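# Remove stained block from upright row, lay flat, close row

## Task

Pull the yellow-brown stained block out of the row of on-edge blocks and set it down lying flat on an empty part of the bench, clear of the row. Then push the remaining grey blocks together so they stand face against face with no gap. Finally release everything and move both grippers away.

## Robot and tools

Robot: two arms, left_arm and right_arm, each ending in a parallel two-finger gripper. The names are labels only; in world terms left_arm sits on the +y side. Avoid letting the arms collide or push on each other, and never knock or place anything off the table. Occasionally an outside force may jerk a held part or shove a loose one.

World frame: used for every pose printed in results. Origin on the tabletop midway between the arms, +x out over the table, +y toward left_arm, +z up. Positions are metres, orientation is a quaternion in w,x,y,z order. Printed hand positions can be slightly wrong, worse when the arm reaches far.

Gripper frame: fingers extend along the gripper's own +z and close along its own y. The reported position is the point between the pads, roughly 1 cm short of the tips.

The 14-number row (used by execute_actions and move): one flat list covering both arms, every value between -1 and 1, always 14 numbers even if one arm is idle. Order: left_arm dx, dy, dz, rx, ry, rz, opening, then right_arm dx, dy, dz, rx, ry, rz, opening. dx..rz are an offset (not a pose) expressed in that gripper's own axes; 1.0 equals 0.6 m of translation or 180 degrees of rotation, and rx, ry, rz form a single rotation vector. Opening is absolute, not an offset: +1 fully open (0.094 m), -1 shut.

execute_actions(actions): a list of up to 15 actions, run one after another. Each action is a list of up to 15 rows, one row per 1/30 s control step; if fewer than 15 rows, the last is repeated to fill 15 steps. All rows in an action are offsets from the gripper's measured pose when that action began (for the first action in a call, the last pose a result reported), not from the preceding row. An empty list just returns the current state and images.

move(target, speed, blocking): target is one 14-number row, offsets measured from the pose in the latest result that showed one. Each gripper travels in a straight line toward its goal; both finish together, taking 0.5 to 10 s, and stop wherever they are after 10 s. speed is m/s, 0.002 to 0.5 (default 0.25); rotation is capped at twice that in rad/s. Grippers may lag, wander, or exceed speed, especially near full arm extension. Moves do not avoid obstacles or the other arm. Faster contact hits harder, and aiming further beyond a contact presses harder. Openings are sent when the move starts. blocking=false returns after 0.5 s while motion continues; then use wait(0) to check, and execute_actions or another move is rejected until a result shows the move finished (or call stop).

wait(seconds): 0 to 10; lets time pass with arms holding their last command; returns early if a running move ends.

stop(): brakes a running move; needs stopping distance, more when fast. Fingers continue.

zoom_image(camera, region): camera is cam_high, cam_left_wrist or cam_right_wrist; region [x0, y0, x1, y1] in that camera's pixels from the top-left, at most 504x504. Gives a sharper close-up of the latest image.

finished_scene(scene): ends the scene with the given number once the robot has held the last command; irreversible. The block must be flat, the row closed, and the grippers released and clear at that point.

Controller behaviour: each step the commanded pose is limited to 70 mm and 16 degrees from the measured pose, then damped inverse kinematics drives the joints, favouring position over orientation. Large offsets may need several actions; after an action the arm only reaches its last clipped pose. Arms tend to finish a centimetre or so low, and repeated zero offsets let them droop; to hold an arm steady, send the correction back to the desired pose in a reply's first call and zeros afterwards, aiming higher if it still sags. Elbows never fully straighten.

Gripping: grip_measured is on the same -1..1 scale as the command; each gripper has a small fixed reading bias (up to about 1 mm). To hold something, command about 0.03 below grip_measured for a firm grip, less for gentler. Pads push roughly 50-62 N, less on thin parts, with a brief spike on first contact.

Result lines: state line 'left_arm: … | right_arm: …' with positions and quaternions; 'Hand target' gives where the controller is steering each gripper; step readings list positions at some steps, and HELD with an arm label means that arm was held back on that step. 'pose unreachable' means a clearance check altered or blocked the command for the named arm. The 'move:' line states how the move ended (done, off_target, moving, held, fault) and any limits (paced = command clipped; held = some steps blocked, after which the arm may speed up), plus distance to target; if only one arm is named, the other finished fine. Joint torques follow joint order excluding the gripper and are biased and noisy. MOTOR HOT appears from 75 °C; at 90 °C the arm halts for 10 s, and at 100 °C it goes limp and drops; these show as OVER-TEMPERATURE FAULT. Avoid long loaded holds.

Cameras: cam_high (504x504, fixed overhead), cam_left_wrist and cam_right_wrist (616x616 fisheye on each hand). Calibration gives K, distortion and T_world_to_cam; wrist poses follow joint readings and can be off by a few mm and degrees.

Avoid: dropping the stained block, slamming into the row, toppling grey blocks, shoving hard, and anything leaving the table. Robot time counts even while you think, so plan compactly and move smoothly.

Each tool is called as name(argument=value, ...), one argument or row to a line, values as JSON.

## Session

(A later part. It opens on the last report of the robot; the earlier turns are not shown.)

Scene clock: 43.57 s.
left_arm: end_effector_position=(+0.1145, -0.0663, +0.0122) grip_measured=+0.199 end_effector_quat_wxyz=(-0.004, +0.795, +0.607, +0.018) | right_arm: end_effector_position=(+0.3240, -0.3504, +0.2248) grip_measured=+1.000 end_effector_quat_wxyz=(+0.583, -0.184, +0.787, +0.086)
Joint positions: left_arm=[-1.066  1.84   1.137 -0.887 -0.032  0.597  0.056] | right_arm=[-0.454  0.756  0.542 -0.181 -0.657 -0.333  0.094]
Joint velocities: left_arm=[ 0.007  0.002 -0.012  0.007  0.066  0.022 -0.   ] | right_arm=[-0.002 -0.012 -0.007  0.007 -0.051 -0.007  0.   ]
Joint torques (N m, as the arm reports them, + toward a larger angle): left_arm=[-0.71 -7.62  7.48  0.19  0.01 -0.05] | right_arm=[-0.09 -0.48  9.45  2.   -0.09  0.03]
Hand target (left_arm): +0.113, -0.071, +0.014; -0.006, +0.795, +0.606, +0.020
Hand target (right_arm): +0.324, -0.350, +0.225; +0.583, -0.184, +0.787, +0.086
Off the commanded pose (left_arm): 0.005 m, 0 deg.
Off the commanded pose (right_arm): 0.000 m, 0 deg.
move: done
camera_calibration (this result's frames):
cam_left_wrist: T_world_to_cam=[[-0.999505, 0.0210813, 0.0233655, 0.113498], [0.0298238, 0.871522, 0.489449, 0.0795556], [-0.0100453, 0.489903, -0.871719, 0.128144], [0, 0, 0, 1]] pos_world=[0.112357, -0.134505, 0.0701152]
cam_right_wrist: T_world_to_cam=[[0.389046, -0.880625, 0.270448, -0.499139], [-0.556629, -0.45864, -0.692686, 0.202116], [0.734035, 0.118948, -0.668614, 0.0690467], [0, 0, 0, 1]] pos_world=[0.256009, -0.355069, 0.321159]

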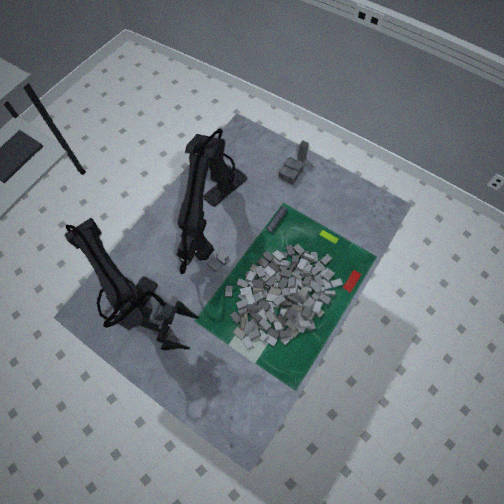

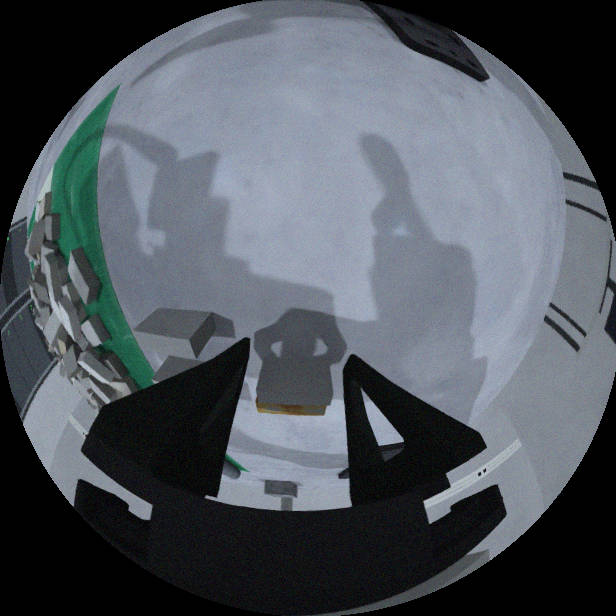

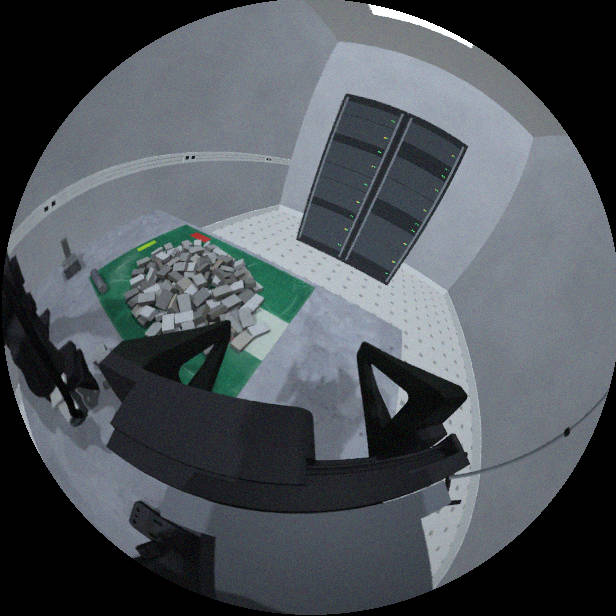

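execute_actions(
  actions=[
    [[0,0,-0.06,0,0,0,0.2,0,0,0,0,0,0,1]],
  ],
)

Scene clock: 54.60 s.
left_arm: end_effector_position=(+0.1139, -0.0646, +0.0407) grip_measured=+0.199 end_effector_quat_wxyz=(-0.006, +0.794, +0.607, +0.019) | right_arm: end_effector_position=(+0.3240, -0.3504, +0.2248) grip_measured=+1.000 end_effector_quat_wxyz=(+0.583, -0.184, +0.787, +0.086)
Joint positions: left_arm=[-1.066  1.794  1.202 -1.002 -0.032  0.595  0.056] | right_arm=[-0.454  0.756  0.542 -0.181 -0.657 -0.333  0.094]
Joint velocities: left_arm=[-0.002 -0.012 -0.012 -0.081  0.022  0.037  0.   ] | right_arm=[-0.012 -0.007  0.002  0.007 -0.066  0.007  0.   ]
Joint torques (N m, as the arm reports them, + toward a larger angle): left_arm=[-0.18 -9.05  7.26  0.14  0.   -0.01] | right_arm=[-0.08 -0.49  9.46  2.   -0.1   0.03]
Hand target (left_arm): +0.114, -0.067, +0.048; -0.004, +0.795, +0.607, +0.018
Hand target (right_arm): +0.324, -0.350, +0.225; +0.583, -0.184, +0.787, +0.086
Off the commanded pose (left_arm): 0.008 m, 0 deg.
Off the commanded pose (right_arm): 0.000 m, 0 deg.
Step readings (end_effector_position):
0: left_arm (+0.1144, -0.0661, +0.0122) | right_arm (+0.3240, -0.3504, +0.2248)
1: left_arm (+0.1140, -0.0651, +0.0143) | right_arm (+0.3240, -0.3504, +0.2248)
2: left_arm (+0.1136, -0.0637, +0.0178) | right_arm (+0.3240, -0.3504, +0.2248)
4: left_arm (+0.1140, -0.0650, +0.0274) | right_arm (+0.3240, -0.3504, +0.2248)
8: left_arm (+0.1154, -0.0690, +0.0400) | right_arm (+0.3240, -0.3504, +0.2248)
15: end_effector_position above
camera_calibration (this result's frames):
cam_left_wrist: T_world_to_cam=[[-0.999501, 0.0194537, 0.024892, 0.112042], [0.0292041, 0.869458, 0.493143, 0.0638876], [-0.0120491, 0.493624, -0.869592, 0.1526], [0, 0, 0, 1]] pos_world=[0.111959, -0.133054, 0.0984051]
cam_right_wrist: T_world_to_cam=[[0.389046, -0.880625, 0.270448, -0.499139], [-0.556629, -0.45864, -0.692686, 0.202116], [0.734035, 0.118948, -0.668614, 0.0690467], [0, 0, 0, 1]] pos_world=[0.256009, -0.355069, 0.321159]

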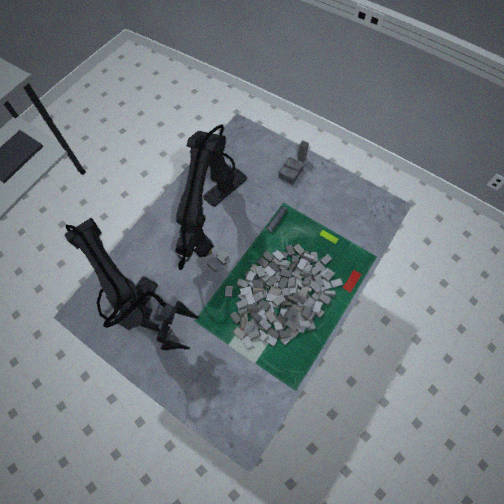

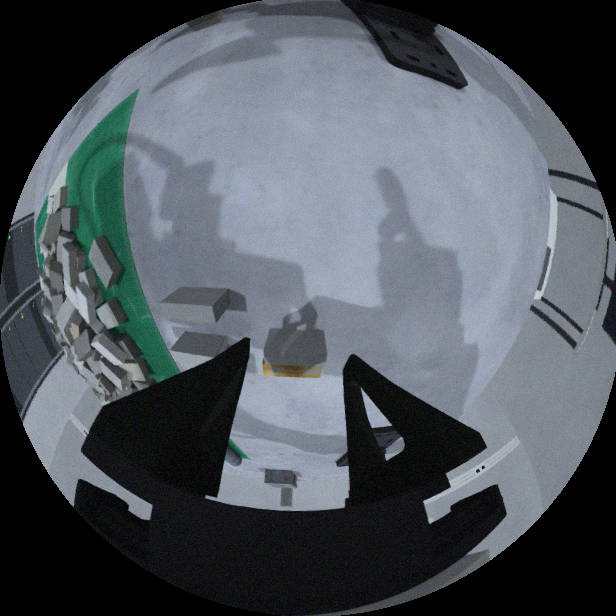

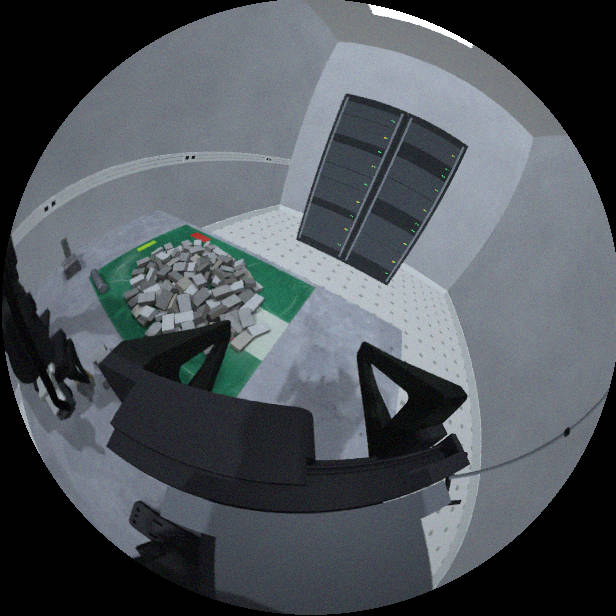

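zoom_image(
  camera="cam_left_wrist",
  region=[140,260,380,420],
)

Region (140, 260, 380, 420) of cam_left_wrist's 616x616 image, scaled by 2.100, with more detail than that image has.

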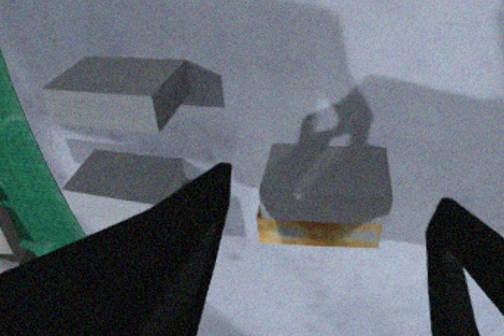

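execute_actions(
  actions=[
    [[0.12,0.05,-0.06,0,0,0,0.2,0,0,0,0,0,0,1]],
  ],
)

zoom_image(
  camera="cam_left_wrist",
  region=[140,200,440,440],
)

Scene clock: 64.60 s.
left_arm: end_effector_position=(+0.1650, -0.0057, +0.0777) grip_measured=+0.199 end_effector_quat_wxyz=(+0.004, +0.786, +0.618, +0.019) | right_arm: end_effector_position=(+0.3240, -0.3504, +0.2248) grip_measured=+1.000 end_effector_quat_wxyz=(+0.583, -0.184, +0.787, +0.086)
Joint positions: left_arm=[-0.825  1.621  1.156 -1.101 -0.038  0.81   0.056] | right_arm=[-0.454  0.756  0.542 -0.181 -0.657 -0.333  0.094]
Joint velocities: left_arm=[ 0.002  0.002 -0.012 -0.081  0.051  0.066  0.001] | right_arm=[ 0.002  0.007  0.017 -0.022 -0.007 -0.125  0.   ]
Joint torques (N m, as the arm reports them, + toward a larger angle): left_arm=[-0.68 -7.07  6.19  0.21  0.09  0.06] | right_arm=[-0.08 -0.48  9.46  2.   -0.1   0.03]
Hand target (left_arm): +0.159, -0.003, +0.078; -0.008, +0.794, +0.608, +0.015
Hand target (right_arm): +0.324, -0.350, +0.225; +0.583, -0.184, +0.787, +0.086
Off the commanded pose (left_arm): 0.005 m, 2 deg.
Off the commanded pose (right_arm): 0.000 m, 0 deg.
Step readings (end_effector_position):
0: left_arm (+0.1134, -0.0633, +0.0408) | right_arm (+0.3240, -0.3504, +0.2248)
1: left_arm (+0.1158, -0.0607, +0.0422) | right_arm (+0.3240, -0.3504, +0.2248)
2: left_arm (+0.1220, -0.0526, +0.0455) | right_arm (+0.3240, -0.3504, +0.2248)
4: left_arm (+0.1432, -0.0318, +0.0585) | right_arm (+0.3240, -0.3504, +0.2248)
8: left_arm (+0.1687, -0.0104, +0.0772) | right_arm (+0.3240, -0.3504, +0.2248)
15: end_effector_position above
camera_calibration (this result's frames):
cam_left_wrist: T_world_to_cam=[[-0.999895, -0.00661996, 0.012871, 0.161931], [0.000344477, 0.878135, 0.478413, -0.00111127], [-0.0144696, 0.478367, -0.878041, 0.157278], [0, 0, 0, 1]] pos_world=[0.16419, -0.073189, 0.136544]
cam_right_wrist: T_world_to_cam=[[0.389046, -0.880625, 0.270448, -0.499139], [-0.556629, -0.45864, -0.692686, 0.202116], [0.734035, 0.118948, -0.668614, 0.0690467], [0, 0, 0, 1]] pos_world=[0.256009, -0.355069, 0.321159]

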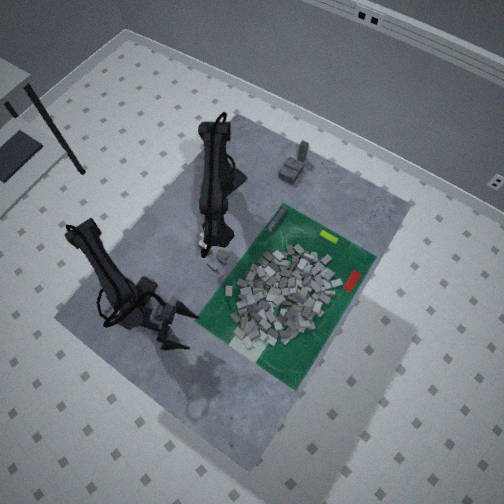

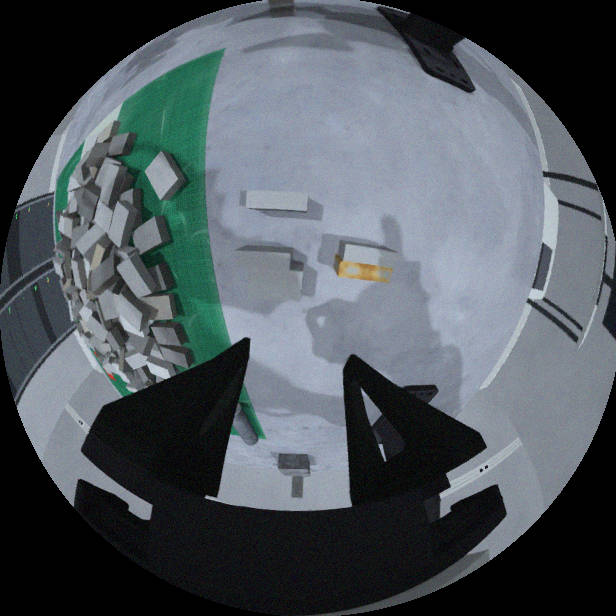

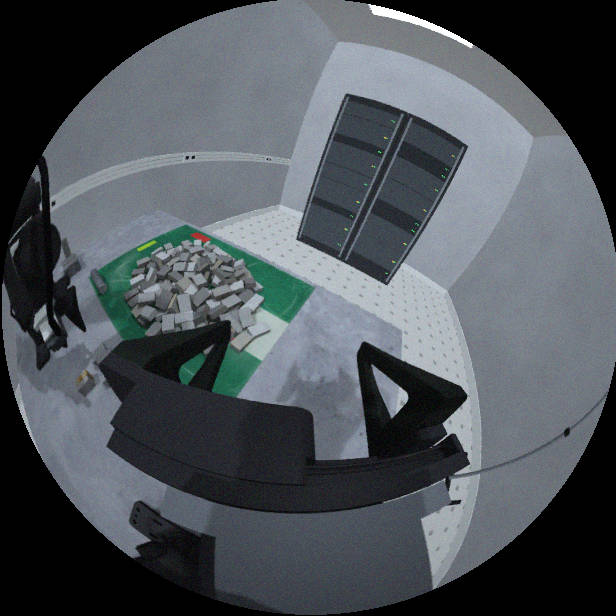

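Region (140, 200, 440, 440) of cam_left_wrist's 616x616 image, scaled by 1.680, with more detail than that image has; it fills the top 403 rows of this view, and the rest is white.

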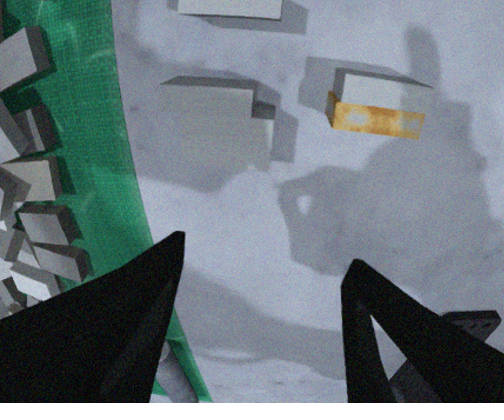

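execute_actions(
  actions=[
    [[-0.1,-0.085,0.03,0,0,0,0.3,0,0,0,0,0,0,1]],
    [[0,0,0.065,0,0,0,0.3,0,0,0,0,0,0,1]],
  ],
)

Scene clock: 70.30 s.
left_arm: end_effector_position=(+0.0988, -0.0447, +0.0300) grip_measured=+0.299 end_effector_quat_wxyz=(-0.007, +0.795, +0.607, +0.026) | right_arm: end_effector_position=(+0.3240, -0.3504, +0.2248) grip_measured=+1.000 end_effector_quat_wxyz=(+0.583, -0.184, +0.787, +0.086)
Joint positions: left_arm=[-1.1    1.731  1.078 -0.949 -0.043  0.563  0.061] | right_arm=[-0.454  0.756  0.542 -0.181 -0.657 -0.333  0.094]
Joint velocities: left_arm=[-0.002 -0.007  0.002  0.007  0.037 -0.037  0.   ] | right_arm=[-0.007 -0.017 -0.002  0.022 -0.051 -0.022  0.   ]
Joint torques (N m, as the arm reports them, + toward a larger angle): left_arm=[ 0.4  -6.34  4.19  0.95  0.02  0.05] | right_arm=[-0.09 -0.48  9.46  2.   -0.1   0.03]
Hand target (left_arm): +0.101, -0.048, +0.019; -0.002, +0.794, +0.607, +0.022
Hand target (right_arm): +0.324, -0.350, +0.225; +0.583, -0.184, +0.787, +0.086
Off the commanded pose (left_arm): 0.012 m, 1 deg.
Off the commanded pose (right_arm): 0.000 m, 0 deg.
Step readings (end_effector_position; steps 1 to 15: 1st action; 16 to 30: 2nd action):
0: left_arm (+0.1643, -0.0047, +0.0777) | right_arm (+0.3240, -0.3504, +0.2248)
1: left_arm (+0.1612, -0.0077, +0.0774) | right_arm (+0.3240, -0.3504, +0.2248)
2: left_arm (+0.1515, -0.0160, +0.0764) | right_arm (+0.3240, -0.3504, +0.2248)
4: left_arm (+0.1226, -0.0361, +0.0716) | right_arm (+0.3240, -0.3504, +0.2248)
8: left_arm (+0.0958, -0.0493, +0.0596) | right_arm (+0.3240, -0.3504, +0.2248)
15: left_arm (+0.0998, -0.0486, +0.0576) | right_arm (+0.3240, -0.3504, +0.2248)
16: left_arm (+0.1001, -0.0496, +0.0545) | right_arm (+0.3240, -0.3504, +0.2248)
17: left_arm (+0.1004, -0.0505, +0.0497) | right_arm (+0.3240, -0.3504, +0.2248)
19: left_arm (+0.0990, -0.0461, +0.0371) | right_arm (+0.3240, -0.3504, +0.2248)
23: left_arm (+0.0987, -0.0446, +0.0300) | right_arm (+0.3240, -0.3504, +0.2248)
30: end_effector_position above
camera_calibration (this result's frames):
cam_left_wrist: T_world_to_cam=[[-0.999652, 0.02112, 0.0158311, 0.0972079], [0.0262109, 0.864967, 0.501144, 0.0521663], [-0.00310917, 0.501385, -0.865219, 0.132539], [0, 0, 0, 1]] pos_world=[0.0962188, -0.113628, 0.0869939]
cam_right_wrist: T_world_to_cam=[[0.389046, -0.880625, 0.270448, -0.499139], [-0.556629, -0.45864, -0.692686, 0.202116], [0.734035, 0.118948, -0.668614, 0.0690467], [0, 0, 0, 1]] pos_world=[0.256009, -0.355069, 0.321159]

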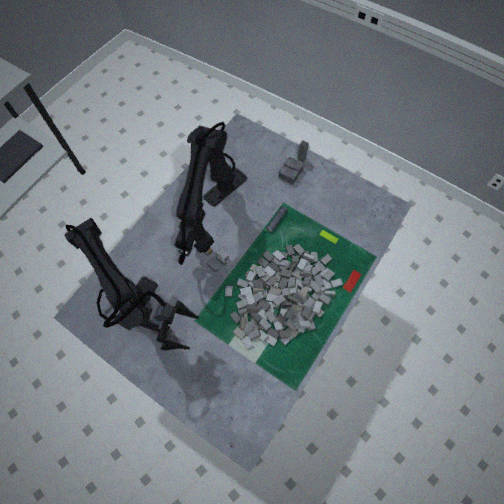

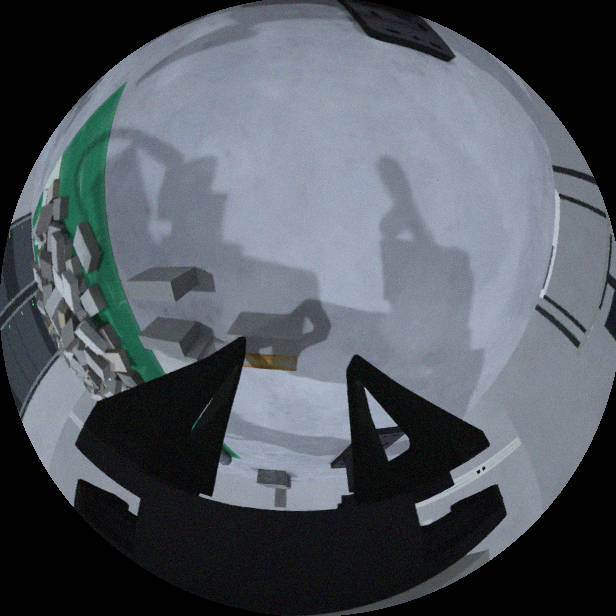

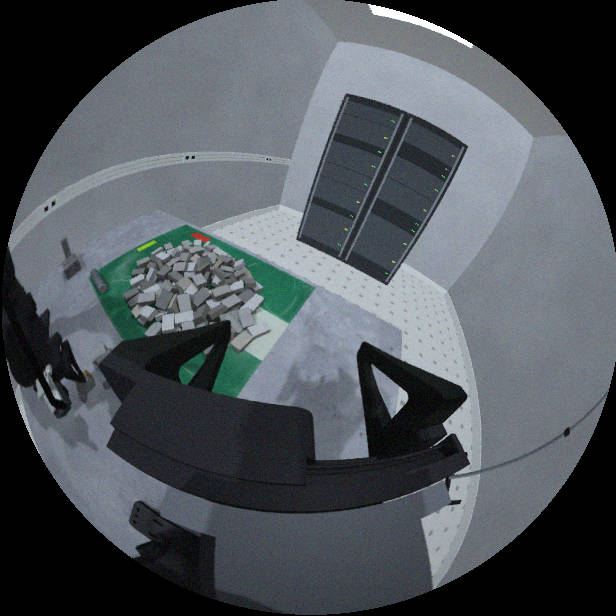

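execute_actions(
  actions=[
    [[0,0,-0.04,0,0,0,0.3,0,0,0,0,0,0,1]],
    [[-0.02,0.03,0,0,0,0,0.3,0,0,0,0,0,0,1]],
  ],
)

Scene clock: 74.10 s.
left_arm: end_effector_position=(+0.1074, -0.0506, +0.0404) grip_measured=+0.299 end_effector_quat_wxyz=(-0.021, +0.795, +0.606, +0.030) | right_arm: end_effector_position=(+0.3240, -0.3504, +0.2248) grip_measured=+1.000 end_effector_quat_wxyz=(+0.583, -0.184, +0.787, +0.086)
Joint positions: left_arm=[-1.077  1.773  1.172 -1.03  -0.043  0.586  0.061] | right_arm=[-0.454  0.756  0.542 -0.181 -0.657 -0.333  0.094]
Joint velocities: left_arm=[-0.002  0.007 -0.032 -0.022 -0.022  0.037 -0.   ] | right_arm=[ 0.007 -0.017  0.017 -0.037  0.007  0.022  0.   ]
Joint torques (N m, as the arm reports them, + toward a larger angle): left_arm=[ 0.58 -7.4   7.51  0.23  0.01  0.06] | right_arm=[-0.09 -0.48  9.48  2.   -0.09  0.02]
Hand target (left_arm): +0.112, -0.057, +0.044; -0.016, +0.795, +0.606, +0.028
Hand target (right_arm): +0.324, -0.350, +0.225; +0.583, -0.184, +0.787, +0.086
Off the commanded pose (left_arm): 0.008 m, 1 deg.
Off the commanded pose (right_arm): 0.000 m, 0 deg.
Step readings (end_effector_position; steps 1 to 15: 1st action; 16 to 30: 2nd action):
0: left_arm (+0.0988, -0.0447, +0.0300) | right_arm (+0.3240, -0.3504, +0.2248)
1: left_arm (+0.0985, -0.0437, +0.0318) | right_arm (+0.3240, -0.3504, +0.2248)
2: left_arm (+0.0982, -0.0426, +0.0336) | right_arm (+0.3240, -0.3504, +0.2248)
4: left_arm (+0.0983, -0.0432, +0.0385) | right_arm (+0.3240, -0.3504, +0.2248)
8: left_arm (+0.0985, -0.0438, +0.0437) | right_arm (+0.3240, -0.3504, +0.2248)
15: left_arm (+0.0976, -0.0408, +0.0440) | right_arm (+0.3240, -0.3504, +0.2248)
16: left_arm (+0.0983, -0.0411, +0.0441) | right_arm (+0.3240, -0.3504, +0.2248)
17: left_arm (+0.1003, -0.0437, +0.0441) | right_arm (+0.3240, -0.3504, +0.2248)
19: left_arm (+0.1052, -0.0495, +0.0427) | right_arm (+0.3240, -0.3504, +0.2248)
23: left_arm (+0.1074, -0.0506, +0.0404) | right_arm (+0.3240, -0.3504, +0.2248)
30: end_effector_position above
camera_calibration (this result's frames):
cam_left_wrist: T_world_to_cam=[[-0.999416, 0.0208225, 0.0271057, 0.105316], [0.0319671, 0.850141, 0.525584, 0.0494472], [-0.0120997, 0.526143, -0.85031, 0.146196], [0, 0, 0, 1]] pos_world=[0.105443, -0.12115, 0.0954688]
cam_right_wrist: T_world_to_cam=[[0.389046, -0.880625, 0.270448, -0.499139], [-0.556629, -0.45864, -0.692686, 0.202116], [0.734035, 0.118948, -0.668614, 0.0690467], [0, 0, 0, 1]] pos_world=[0.256009, -0.355069, 0.321159]

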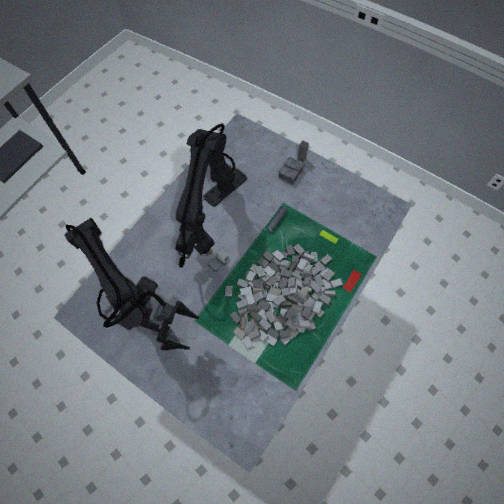

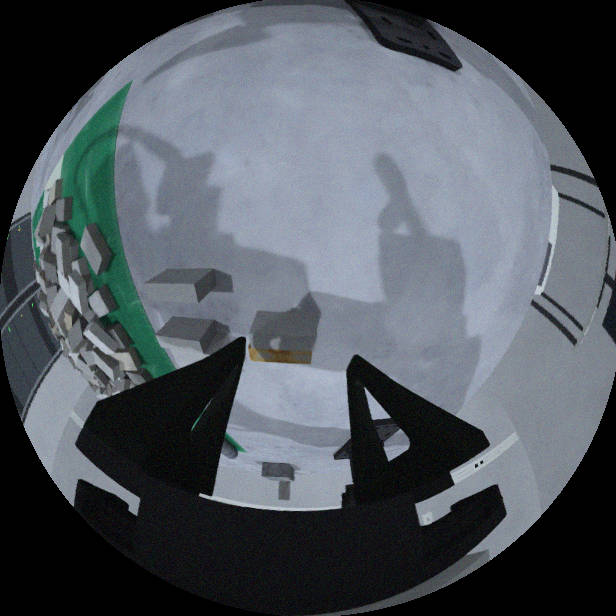

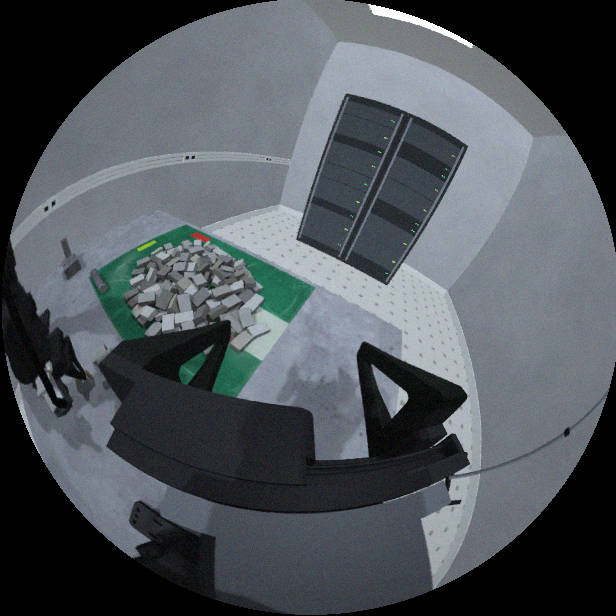

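execute_actions(
  actions=[
    [[-0.016,0.03,0,0,0,0,0.3,0,0,0,0,0,0,1]],
    [[0,0,0.06,0,0,0,0.3,0,0,0,0,0,0,1]],
  ],
)

Scene clock: 80.03 s.
left_arm: end_effector_position=(+0.1178, -0.0577, +0.0066) grip_measured=+0.299 end_effector_quat_wxyz=(-0.026, +0.794, +0.606, +0.031) | right_arm: end_effector_position=(+0.3240, -0.3504, +0.2248) grip_measured=+1.000 end_effector_quat_wxyz=(+0.583, -0.184, +0.787, +0.086)
Joint positions: left_arm=[-1.053  1.87   1.149 -0.918 -0.043  0.61   0.061] | right_arm=[-0.454  0.756  0.542 -0.181 -0.657 -0.333  0.094]
Joint velocities: left_arm=[-0.012  0.002 -0.002  0.022 -0.022 -0.051 -0.   ] | right_arm=[ 0.007  0.007 -0.002  0.007 -0.022  0.037  0.   ]
Joint torques (N m, as the arm reports them, + toward a larger angle): left_arm=[ 0.41 -8.5   4.51  0.33  0.01  0.04] | right_arm=[-0.08 -0.49  9.46  2.   -0.1   0.03]
Hand target (left_arm): +0.118, -0.056, +0.002; -0.027, +0.794, +0.606, +0.031
Hand target (right_arm): +0.324, -0.350, +0.225; +0.583, -0.184, +0.787, +0.086
Off the commanded pose (left_arm): 0.006 m, 0 deg.
Off the commanded pose (right_arm): 0.000 m, 0 deg.
Step readings (end_effector_position; steps 1 to 15: 1st action; 16 to 30: 2nd action):
0: left_arm (+0.1074, -0.0506, +0.0404) | right_arm (+0.3240, -0.3504, +0.2248)
1: left_arm (+0.1083, -0.0510, +0.0407) | right_arm (+0.3240, -0.3504, +0.2248)
2: left_arm (+0.1103, -0.0532, +0.0405) | right_arm (+0.3240, -0.3504, +0.2248)
4: left_arm (+0.1155, -0.0580, +0.0393) | right_arm (+0.3240, -0.3504, +0.2248)
8: left_arm (+0.1180, -0.0584, +0.0372) | right_arm (+0.3240, -0.3504, +0.2248)
15: left_arm (+0.1180, -0.0584, +0.0372) | right_arm (+0.3240, -0.3504, +0.2248)
16: left_arm (+0.1183, -0.0593, +0.0343) | right_arm (+0.3240, -0.3504, +0.2248)
17: left_arm (+0.1185, -0.0599, +0.0302) | right_arm (+0.3240, -0.3504, +0.2248)
19: left_arm (+0.1171, -0.0561, +0.0194) | right_arm (+0.3240, -0.3504, +0.2248)
23: left_arm (+0.1157, -0.0520, +0.0071) | right_arm (+0.3240, -0.3504, +0.2248)
30: end_effector_position above
camera_calibration (this result's frames):
cam_left_wrist: T_world_to_cam=[[-0.99931, 0.0197632, 0.0314476, 0.116638], [0.0334874, 0.845654, 0.53268, 0.0724697], [-0.0160663, 0.533366, -0.845732, 0.122139], [0, 0, 0, 1]] pos_world=[0.116093, -0.128734, 0.0610255]
cam_right_wrist: T_world_to_cam=[[0.389046, -0.880625, 0.270448, -0.499139], [-0.556629, -0.45864, -0.692686, 0.202116], [0.734035, 0.118948, -0.668614, 0.0690467], [0, 0, 0, 1]] pos_world=[0.256009, -0.355069, 0.321159]

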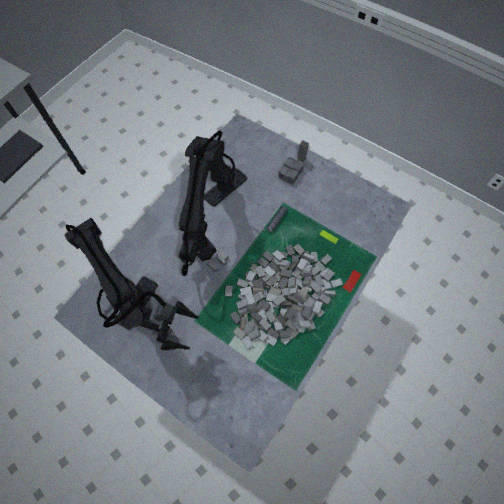

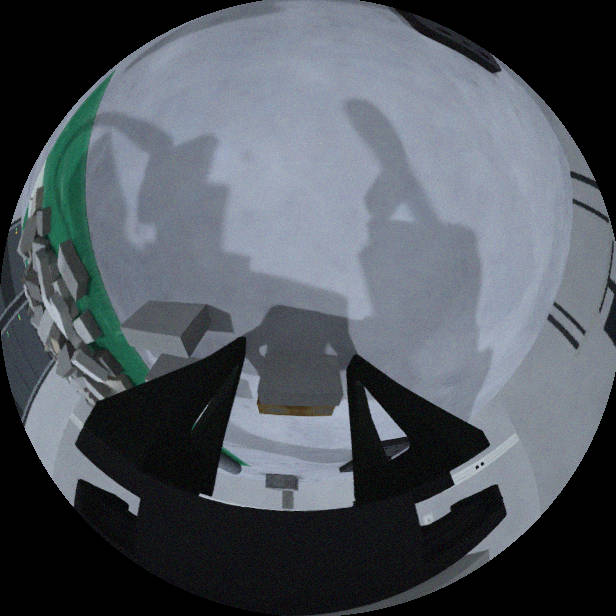

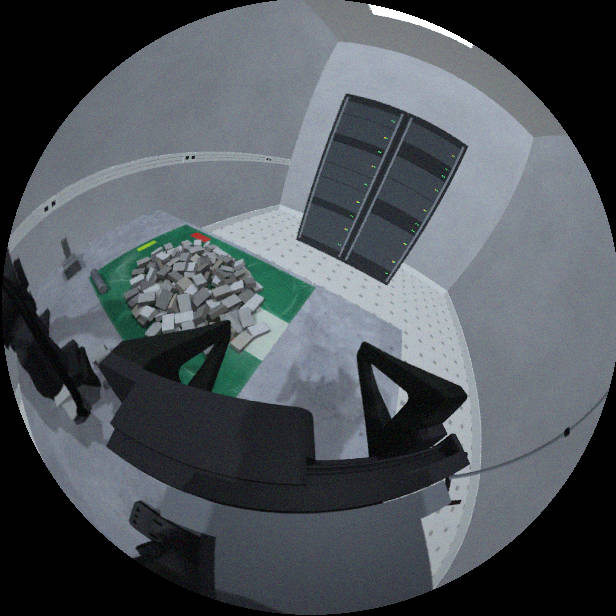

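execute_actions(
  actions=[
    [[0,0,-0.012,0,0,0,0.3,0,0,0,0,0,0,1]],
    [[0,0,0,0,0,0,-0.22,0,0,0,0,0,0,1]],
    [[0,0,-0.08,0,0,0,-0.22,0,0,0,0,0,0,1]],
  ],
)

Scene clock: 83.77 s.
left_arm: end_effector_position=(+0.1178, -0.0576, +0.0476) grip_measured=-0.150 end_effector_quat_wxyz=(-0.030, +0.794, +0.606, +0.032) | right_arm: end_effector_position=(+0.3240, -0.3504, +0.2248) grip_measured=+1.000 end_effector_quat_wxyz=(+0.583, -0.184, +0.787, +0.086)
Joint positions: left_arm=[-1.053  1.816  1.255 -1.087 -0.043  0.61   0.04 ] | right_arm=[-0.454  0.756  0.542 -0.181 -0.657 -0.333  0.094]
Joint velocities: left_arm=[ 0.002  0.002 -0.007 -0.066  0.051 -0.051  0.001] | right_arm=[-0.002 -0.002 -0.012 -0.066 -0.051  0.037  0.   ]
Joint torques (N m, as the arm reports them, + toward a larger angle): left_arm=[-0.36 -9.2   7.24  0.06  0.02 -0.02] | right_arm=[-0.08 -0.49  9.47  2.   -0.1   0.03]
Hand target (left_arm): +0.117, -0.059, +0.054; -0.031, +0.794, +0.606, +0.032
Hand target (right_arm): +0.324, -0.350, +0.225; +0.583, -0.184, +0.787, +0.086
Off the commanded pose (left_arm): 0.007 m, 0 deg.
Off the commanded pose (right_arm): 0.000 m, 0 deg.
Step readings (end_effector_position; steps 1 to 15: 1st action; 16 to 30: 2nd action; 31 to 45: 3rd action):
0: left_arm (+0.1182, -0.0587, +0.0065) | right_arm (+0.3240, -0.3504, +0.2248)
1: left_arm (+0.1181, -0.0584, +0.0065) | right_arm (+0.3240, -0.3504, +0.2248)
2: left_arm (+0.1179, -0.0579, +0.0066) | right_arm (+0.3240, -0.3504, +0.2248)
4: left_arm (+0.1175, -0.0569, +0.0066) | right_arm (+0.3240, -0.3504, +0.2248)
8: left_arm (+0.1172, -0.0559, +0.0067) | right_arm (+0.3240, -0.3504, +0.2248)
15: left_arm (+0.1170, -0.0554, +0.0068) | right_arm (+0.3240, -0.3504, +0.2248)
16: left_arm (+0.1170, -0.0554, +0.0068) | right_arm (+0.3240, -0.3504, +0.2248)
17: left_arm (+0.1169, -0.0554, +0.0068) | right_arm (+0.3240, -0.3504, +0.2248)
19: left_arm (+0.1170, -0.0554, +0.0068) | right_arm (+0.3240, -0.3504, +0.2248)
23: left_arm (+0.1170, -0.0554, +0.0068) | right_arm (+0.3240, -0.3504, +0.2248)
30: left_arm (+0.1170, -0.0554, +0.0068) | right_arm (+0.3240, -0.3504, +0.2248)
31: left_arm (+0.1168, -0.0548, +0.0099) | right_arm (+0.3240, -0.3504, +0.2248)
32: left_arm (+0.1164, -0.0538, +0.0150) | right_arm (+0.3240, -0.3504, +0.2248)
34: left_arm (+0.1176, -0.0573, +0.0284) | right_arm (+0.3240, -0.3504, +0.2248)
38: left_arm (+0.1201, -0.0643, +0.0462) | right_arm (+0.3240, -0.3504, +0.2248)
45: end_effector_position above
camera_calibration (this result's frames):
cam_left_wrist: T_world_to_cam=[[-0.999208, 0.0194781, 0.034704, 0.115118], [0.0351442, 0.841032, 0.539843, 0.0497058], [-0.0186721, 0.540635, -0.84105, 0.157283], [0, 0, 0, 1]] pos_world=[0.116217, -0.129079, 0.101455]
cam_right_wrist: T_world_to_cam=[[0.389046, -0.880625, 0.270448, -0.499139], [-0.556629, -0.45864, -0.692686, 0.202116], [0.734035, 0.118948, -0.668614, 0.0690467], [0, 0, 0, 1]] pos_world=[0.256009, -0.355069, 0.321159]

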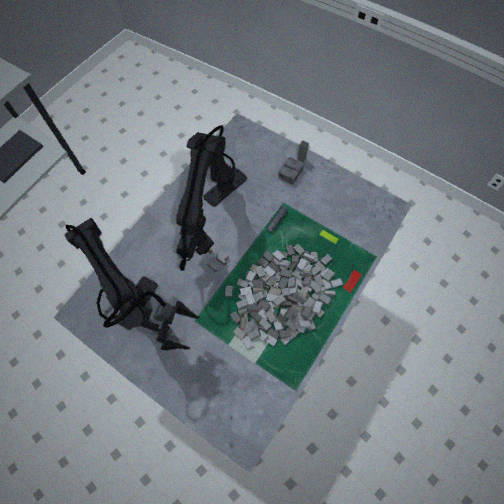

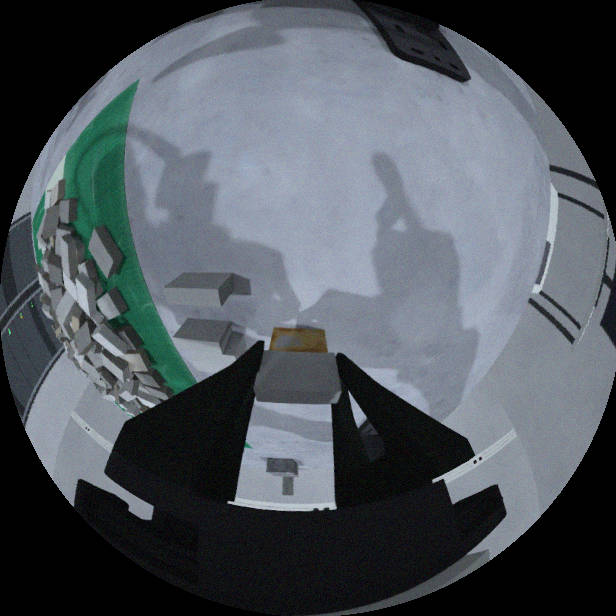

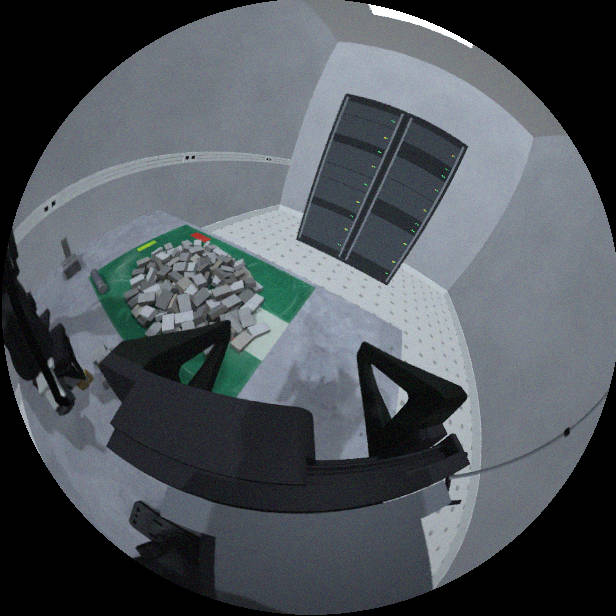

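execute_actions(
  actions=[
    [[0.008,0.127,0,0,0,0,-0.22,0,0,0,0,0,0,1]],
  ],
)

Scene clock: 87.90 s.
left_arm: end_effector_position=(+0.1916, -0.0667, +0.0415) grip_measured=-0.150 end_effector_quat_wxyz=(-0.034, +0.788, +0.613, +0.033) | right_arm: end_effector_position=(+0.3240, -0.3504, +0.2248) grip_measured=+1.000 end_effector_quat_wxyz=(+0.583, -0.184, +0.787, +0.086)
Joint positions: left_arm=[-0.865  1.972  1.44  -1.114 -0.056  0.778  0.04 ] | right_arm=[-0.454  0.756  0.542 -0.181 -0.657 -0.333  0.094]
Joint velocities: left_arm=[-0.032 -0.022  0.002  0.007 -0.051  0.037  0.001] | right_arm=[ 0.007 -0.007  0.002 -0.007  0.037  0.007  0.   ]
Joint torques (N m, as the arm reports them, + toward a larger angle): left_arm=[ -0.33 -10.09   8.06   0.04   0.07   0.04] | right_arm=[-0.07 -0.49  9.45  2.   -0.1   0.03]
Hand target (left_arm): +0.191, -0.072, +0.047; -0.032, +0.794, +0.606, +0.029
Hand target (right_arm): +0.324, -0.350, +0.225; +0.583, -0.184, +0.787, +0.086
Off the commanded pose (left_arm): 0.009 m, 1 deg.
Off the commanded pose (right_arm): 0.000 m, 0 deg.
Step readings (end_effector_position):
0: left_arm (+0.1171, -0.0556, +0.0478) | right_arm (+0.3240, -0.3504, +0.2248)
1: left_arm (+0.1207, -0.0556, +0.0484) | right_arm (+0.3240, -0.3504, +0.2248)
2: left_arm (+0.1311, -0.0581, +0.0491) | right_arm (+0.3240, -0.3504, +0.2248)
4: left_arm (+0.1629, -0.0646, +0.0480) | right_arm (+0.3240, -0.3504, +0.2248)
8: left_arm (+0.1980, -0.0654, +0.0429) | right_arm (+0.3240, -0.3504, +0.2248)
15: end_effector_position above
camera_calibration (this result's frames):
cam_left_wrist: T_world_to_cam=[[-0.99929, 0.000486485, 0.0376766, 0.187944], [0.0209541, 0.838214, 0.544939, 0.0603772], [-0.0313159, 0.545341, -0.837629, 0.161031], [0, 0, 0, 1]] pos_world=[0.191588, -0.138517, 0.0949011]
cam_right_wrist: T_world_to_cam=[[0.389046, -0.880625, 0.270448, -0.499139], [-0.556629, -0.45864, -0.692686, 0.202116], [0.734035, 0.118948, -0.668614, 0.0690467], [0, 0, 0, 1]] pos_world=[0.256009, -0.355069, 0.321159]

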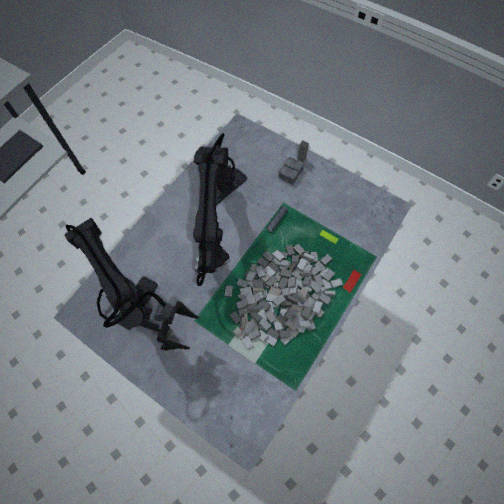

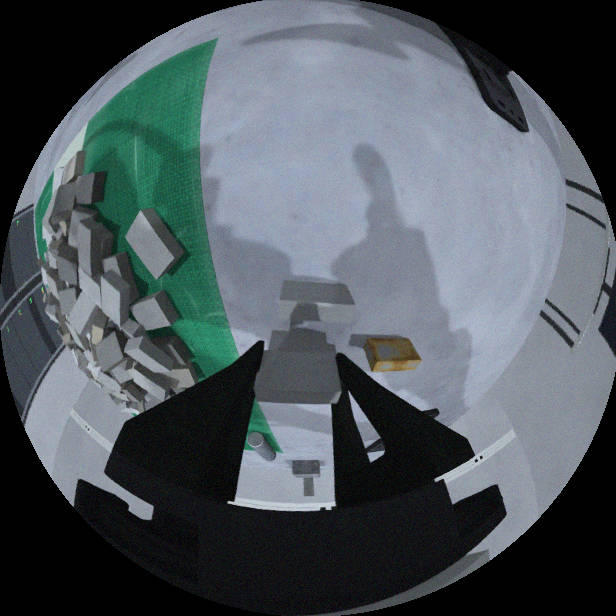

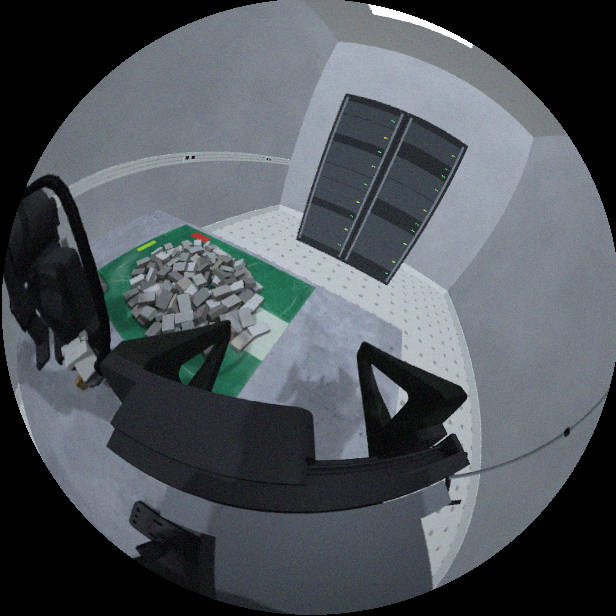

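execute_actions(
  actions=[
    [[-0.022,-0.014,-0.008,0,0,0,-0.22,0,0,0,0,0,0,1]],
    [[-0.004,0,0.05,0,0,0,-0.22,0,0,0,0,0,0,1]],
  ],
)

Scene clock: 91.43 s.
left_arm: end_effector_position=(+0.1856, -0.0754, +0.0302) grip_measured=-0.150 end_effector_quat_wxyz=(-0.020, +0.790, +0.611, +0.044) | right_arm: end_effector_position=(+0.3240, -0.3504, +0.2248) grip_measured=+1.000 end_effector_quat_wxyz=(+0.583, -0.184, +0.787, +0.086)
Joint positions: left_arm=[-0.905  1.981  1.405 -1.049 -0.081  0.743  0.04 ] | right_arm=[-0.454  0.756  0.542 -0.181 -0.657 -0.333  0.094]
Joint velocities: left_arm=[-0.012  0.002  0.002  0.037 -0.051  0.066 -0.001] | right_arm=[ 0.002 -0.002  0.017 -0.022  0.022 -0.051  0.   ]
Joint torques (N m, as the arm reports them, + toward a larger angle): left_arm=[-0.02 -8.28  3.32  0.68  0.2   0.  ] | right_arm=[-0.09 -0.48  9.45  2.   -0.1   0.03]
Hand target (left_arm): +0.179, -0.073, +0.012; -0.034, +0.790, +0.611, +0.035
Hand target (right_arm): +0.324, -0.350, +0.225; +0.583, -0.184, +0.787, +0.086
Off the commanded pose (left_arm): 0.020 m, 2 deg.
Off the commanded pose (right_arm): 0.000 m, 0 deg.
Step readings (end_effector_position; steps 1 to 15: 1st action; 16 to 30: 2nd action):
0: left_arm (+0.1911, -0.0661, +0.0416) | right_arm (+0.3240, -0.3504, +0.2248)
1: left_arm (+0.1904, -0.0666, +0.0416) | right_arm (+0.3240, -0.3504, +0.2248)
2: left_arm (+0.1890, -0.0675, +0.0416) | right_arm (+0.3240, -0.3504, +0.2248)
4: left_arm (+0.1845, -0.0702, +0.0416) | right_arm (+0.3240, -0.3504, +0.2248)
8: left_arm (+0.1796, -0.0731, +0.0416) | right_arm (+0.3240, -0.3504, +0.2248)
15: left_arm (+0.1795, -0.0731, +0.0416) | right_arm (+0.3240, -0.3504, +0.2248)
16: left_arm (+0.1798, -0.0737, +0.0393) | right_arm (+0.3240, -0.3504, +0.2248)
17: left_arm (+0.1802, -0.0745, +0.0362) | right_arm (+0.3240, -0.3504, +0.2248)
19: left_arm (+0.1811, -0.0727, +0.0303) | right_arm (+0.3240, -0.3504, +0.2248)
23: left_arm (+0.1837, -0.0745, +0.0302) | right_arm (+0.3240, -0.3504, +0.2248)
30: end_effector_position above
camera_calibration (this result's frames):
cam_left_wrist: T_world_to_cam=[[-0.999971, 0.00737147, 0.0020869, 0.184103], [0.00733494, 0.84254, 0.538584, 0.0770377], [0.00221185, 0.538583, -0.842569, 0.149592], [0, 0, 0, 1]] pos_world=[0.183202, -0.146832, 0.0841663]
cam_right_wrist: T_world_to_cam=[[0.389046, -0.880625, 0.270448, -0.499139], [-0.556629, -0.45864, -0.692686, 0.202116], [0.734035, 0.118948, -0.668614, 0.0690467], [0, 0, 0, 1]] pos_world=[0.256009, -0.355069, 0.321159]

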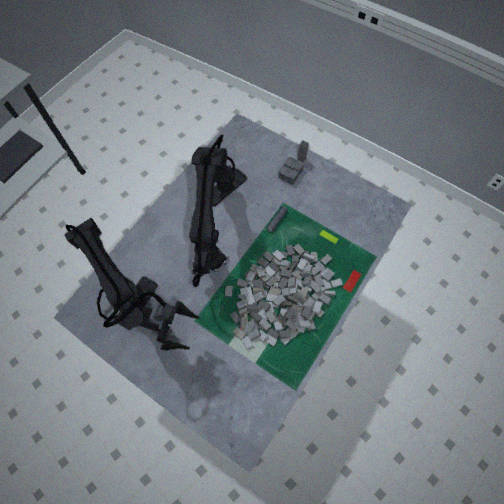

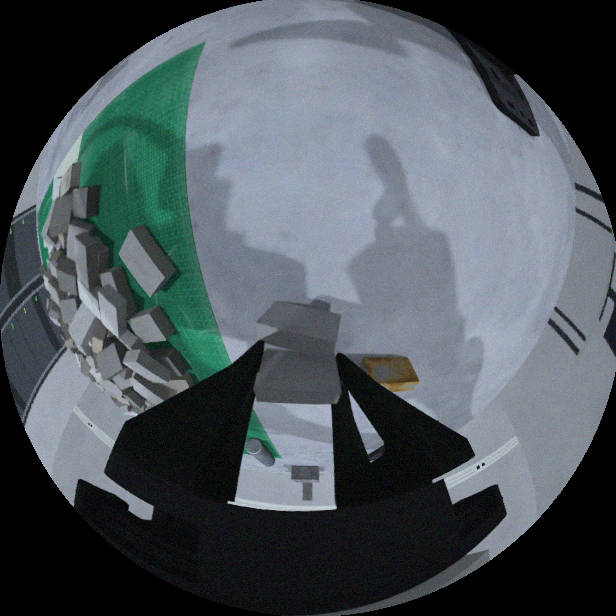

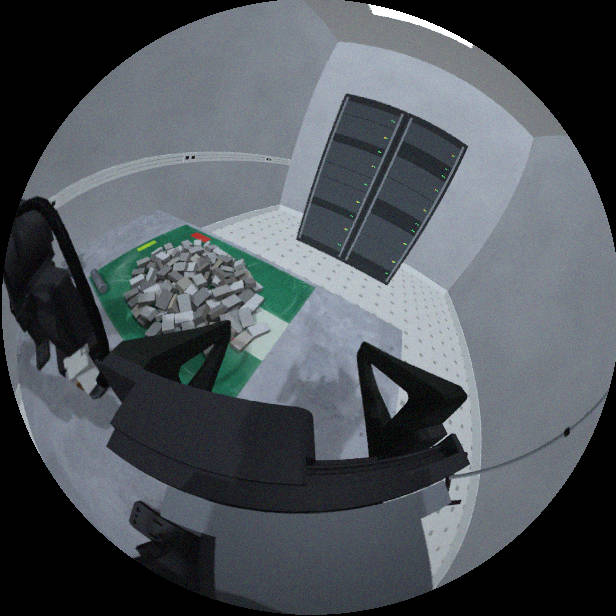

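execute_actions(
  actions=[
    [[-0.012,0.005,-0.04,0,0,0,-0.22,0,0,0,0,0,0,1]],
  ],
)

zoom_image(
  camera="cam_high",
  region=[170,220,260,300],
)

Scene clock: 94.30 s.
left_arm: end_effector_position=(+0.1879, -0.0804, +0.0473) grip_measured=-0.150 end_effector_quat_wxyz=(-0.022, +0.789, +0.613, +0.046) | right_arm: end_effector_position=(+0.3240, -0.3504, +0.2248) grip_measured=+1.000 end_effector_quat_wxyz=(+0.583, -0.184, +0.787, +0.086)
Joint positions: left_arm=[-0.907  1.985  1.482 -1.126 -0.083  0.737  0.04 ] | right_arm=[-0.454  0.756  0.542 -0.181 -0.657 -0.333  0.094]
Joint velocities: left_arm=[-0.007  0.007 -0.012 -0.007  0.007  0.037 -0.002] | right_arm=[ 0.007 -0.017  0.002 -0.11  -0.007 -0.022  0.   ]
Joint torques (N m, as the arm reports them, + toward a larger angle): left_arm=[ -0.76 -10.56   7.61   0.09   0.01  -0.06] | right_arm=[-0.08 -0.49  9.46  2.   -0.1   0.03]
Hand target (left_arm): +0.186, -0.085, +0.054; -0.020, +0.790, +0.611, +0.044
Hand target (right_arm): +0.324, -0.350, +0.225; +0.583, -0.184, +0.787, +0.086
Off the commanded pose (left_arm): 0.008 m, 0 deg.
Off the commanded pose (right_arm): 0.000 m, 0 deg.
Step readings (end_effector_position):
0: left_arm (+0.1860, -0.0758, +0.0302) | right_arm (+0.3240, -0.3504, +0.2248)
1: left_arm (+0.1860, -0.0754, +0.0326) | right_arm (+0.3240, -0.3504, +0.2248)
2: left_arm (+0.1862, -0.0760, +0.0352) | right_arm (+0.3240, -0.3504, +0.2248)
4: left_arm (+0.1880, -0.0801, +0.0417) | right_arm (+0.3240, -0.3504, +0.2248)
8: left_arm (+0.1900, -0.0844, +0.0471) | right_arm (+0.3240, -0.3504, +0.2248)
15: end_effector_position above
camera_calibration (this result's frames):
cam_left_wrist: T_world_to_cam=[[-0.99999, 0.00406293, 0.00193917, 0.186096], [0.00446525, 0.840206, 0.542248, 0.0721272], [0.000573812, 0.542252, -0.840216, 0.167142], [0, 0, 0, 1]] pos_world=[0.185676, -0.151991, 0.100964]
cam_right_wrist: T_world_to_cam=[[0.389046, -0.880625, 0.270448, -0.499139], [-0.556629, -0.45864, -0.692686, 0.202116], [0.734035, 0.118948, -0.668614, 0.0690467], [0, 0, 0, 1]] pos_world=[0.256009, -0.355069, 0.321159]

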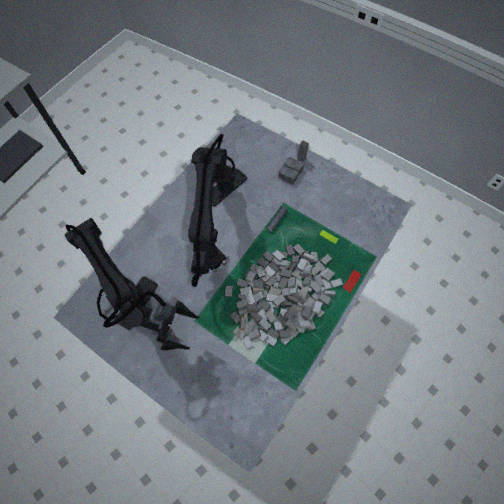

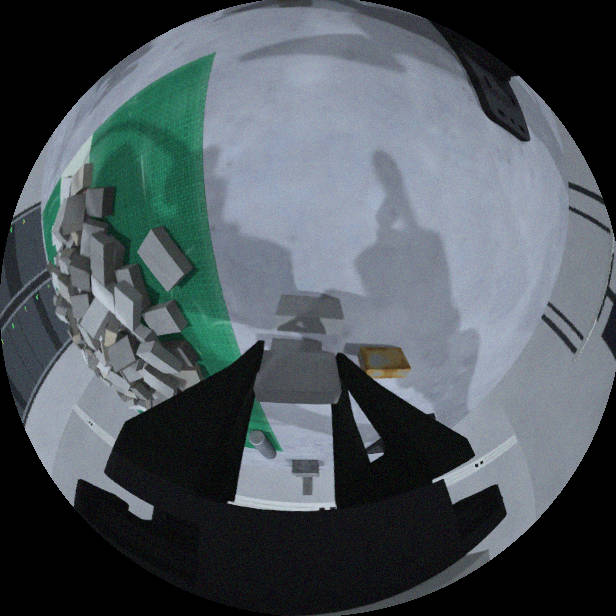

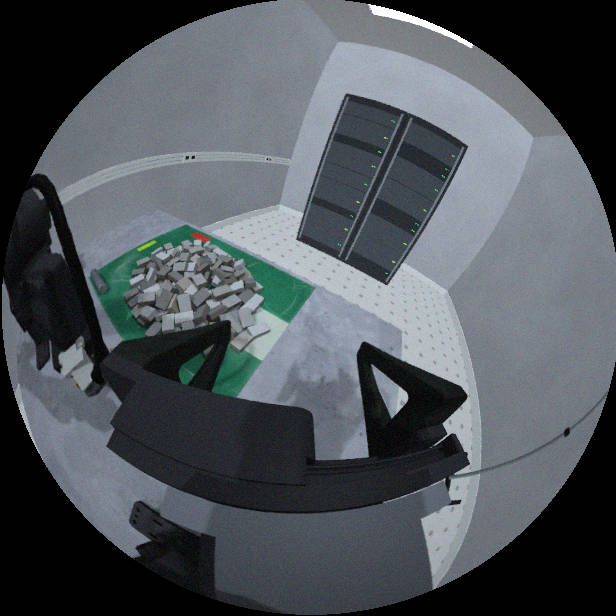

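Region (170, 220, 260, 300) of cam_high's 504x504 image, scaled by 5.600, with more detail than that image has.

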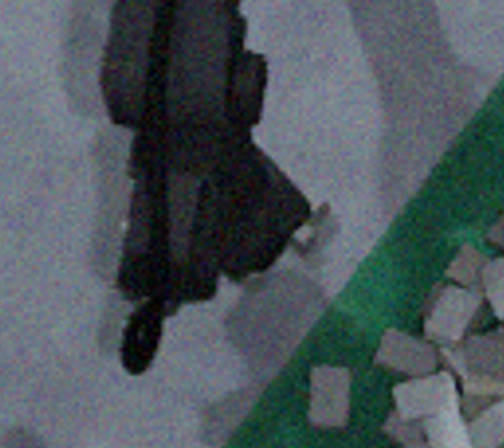

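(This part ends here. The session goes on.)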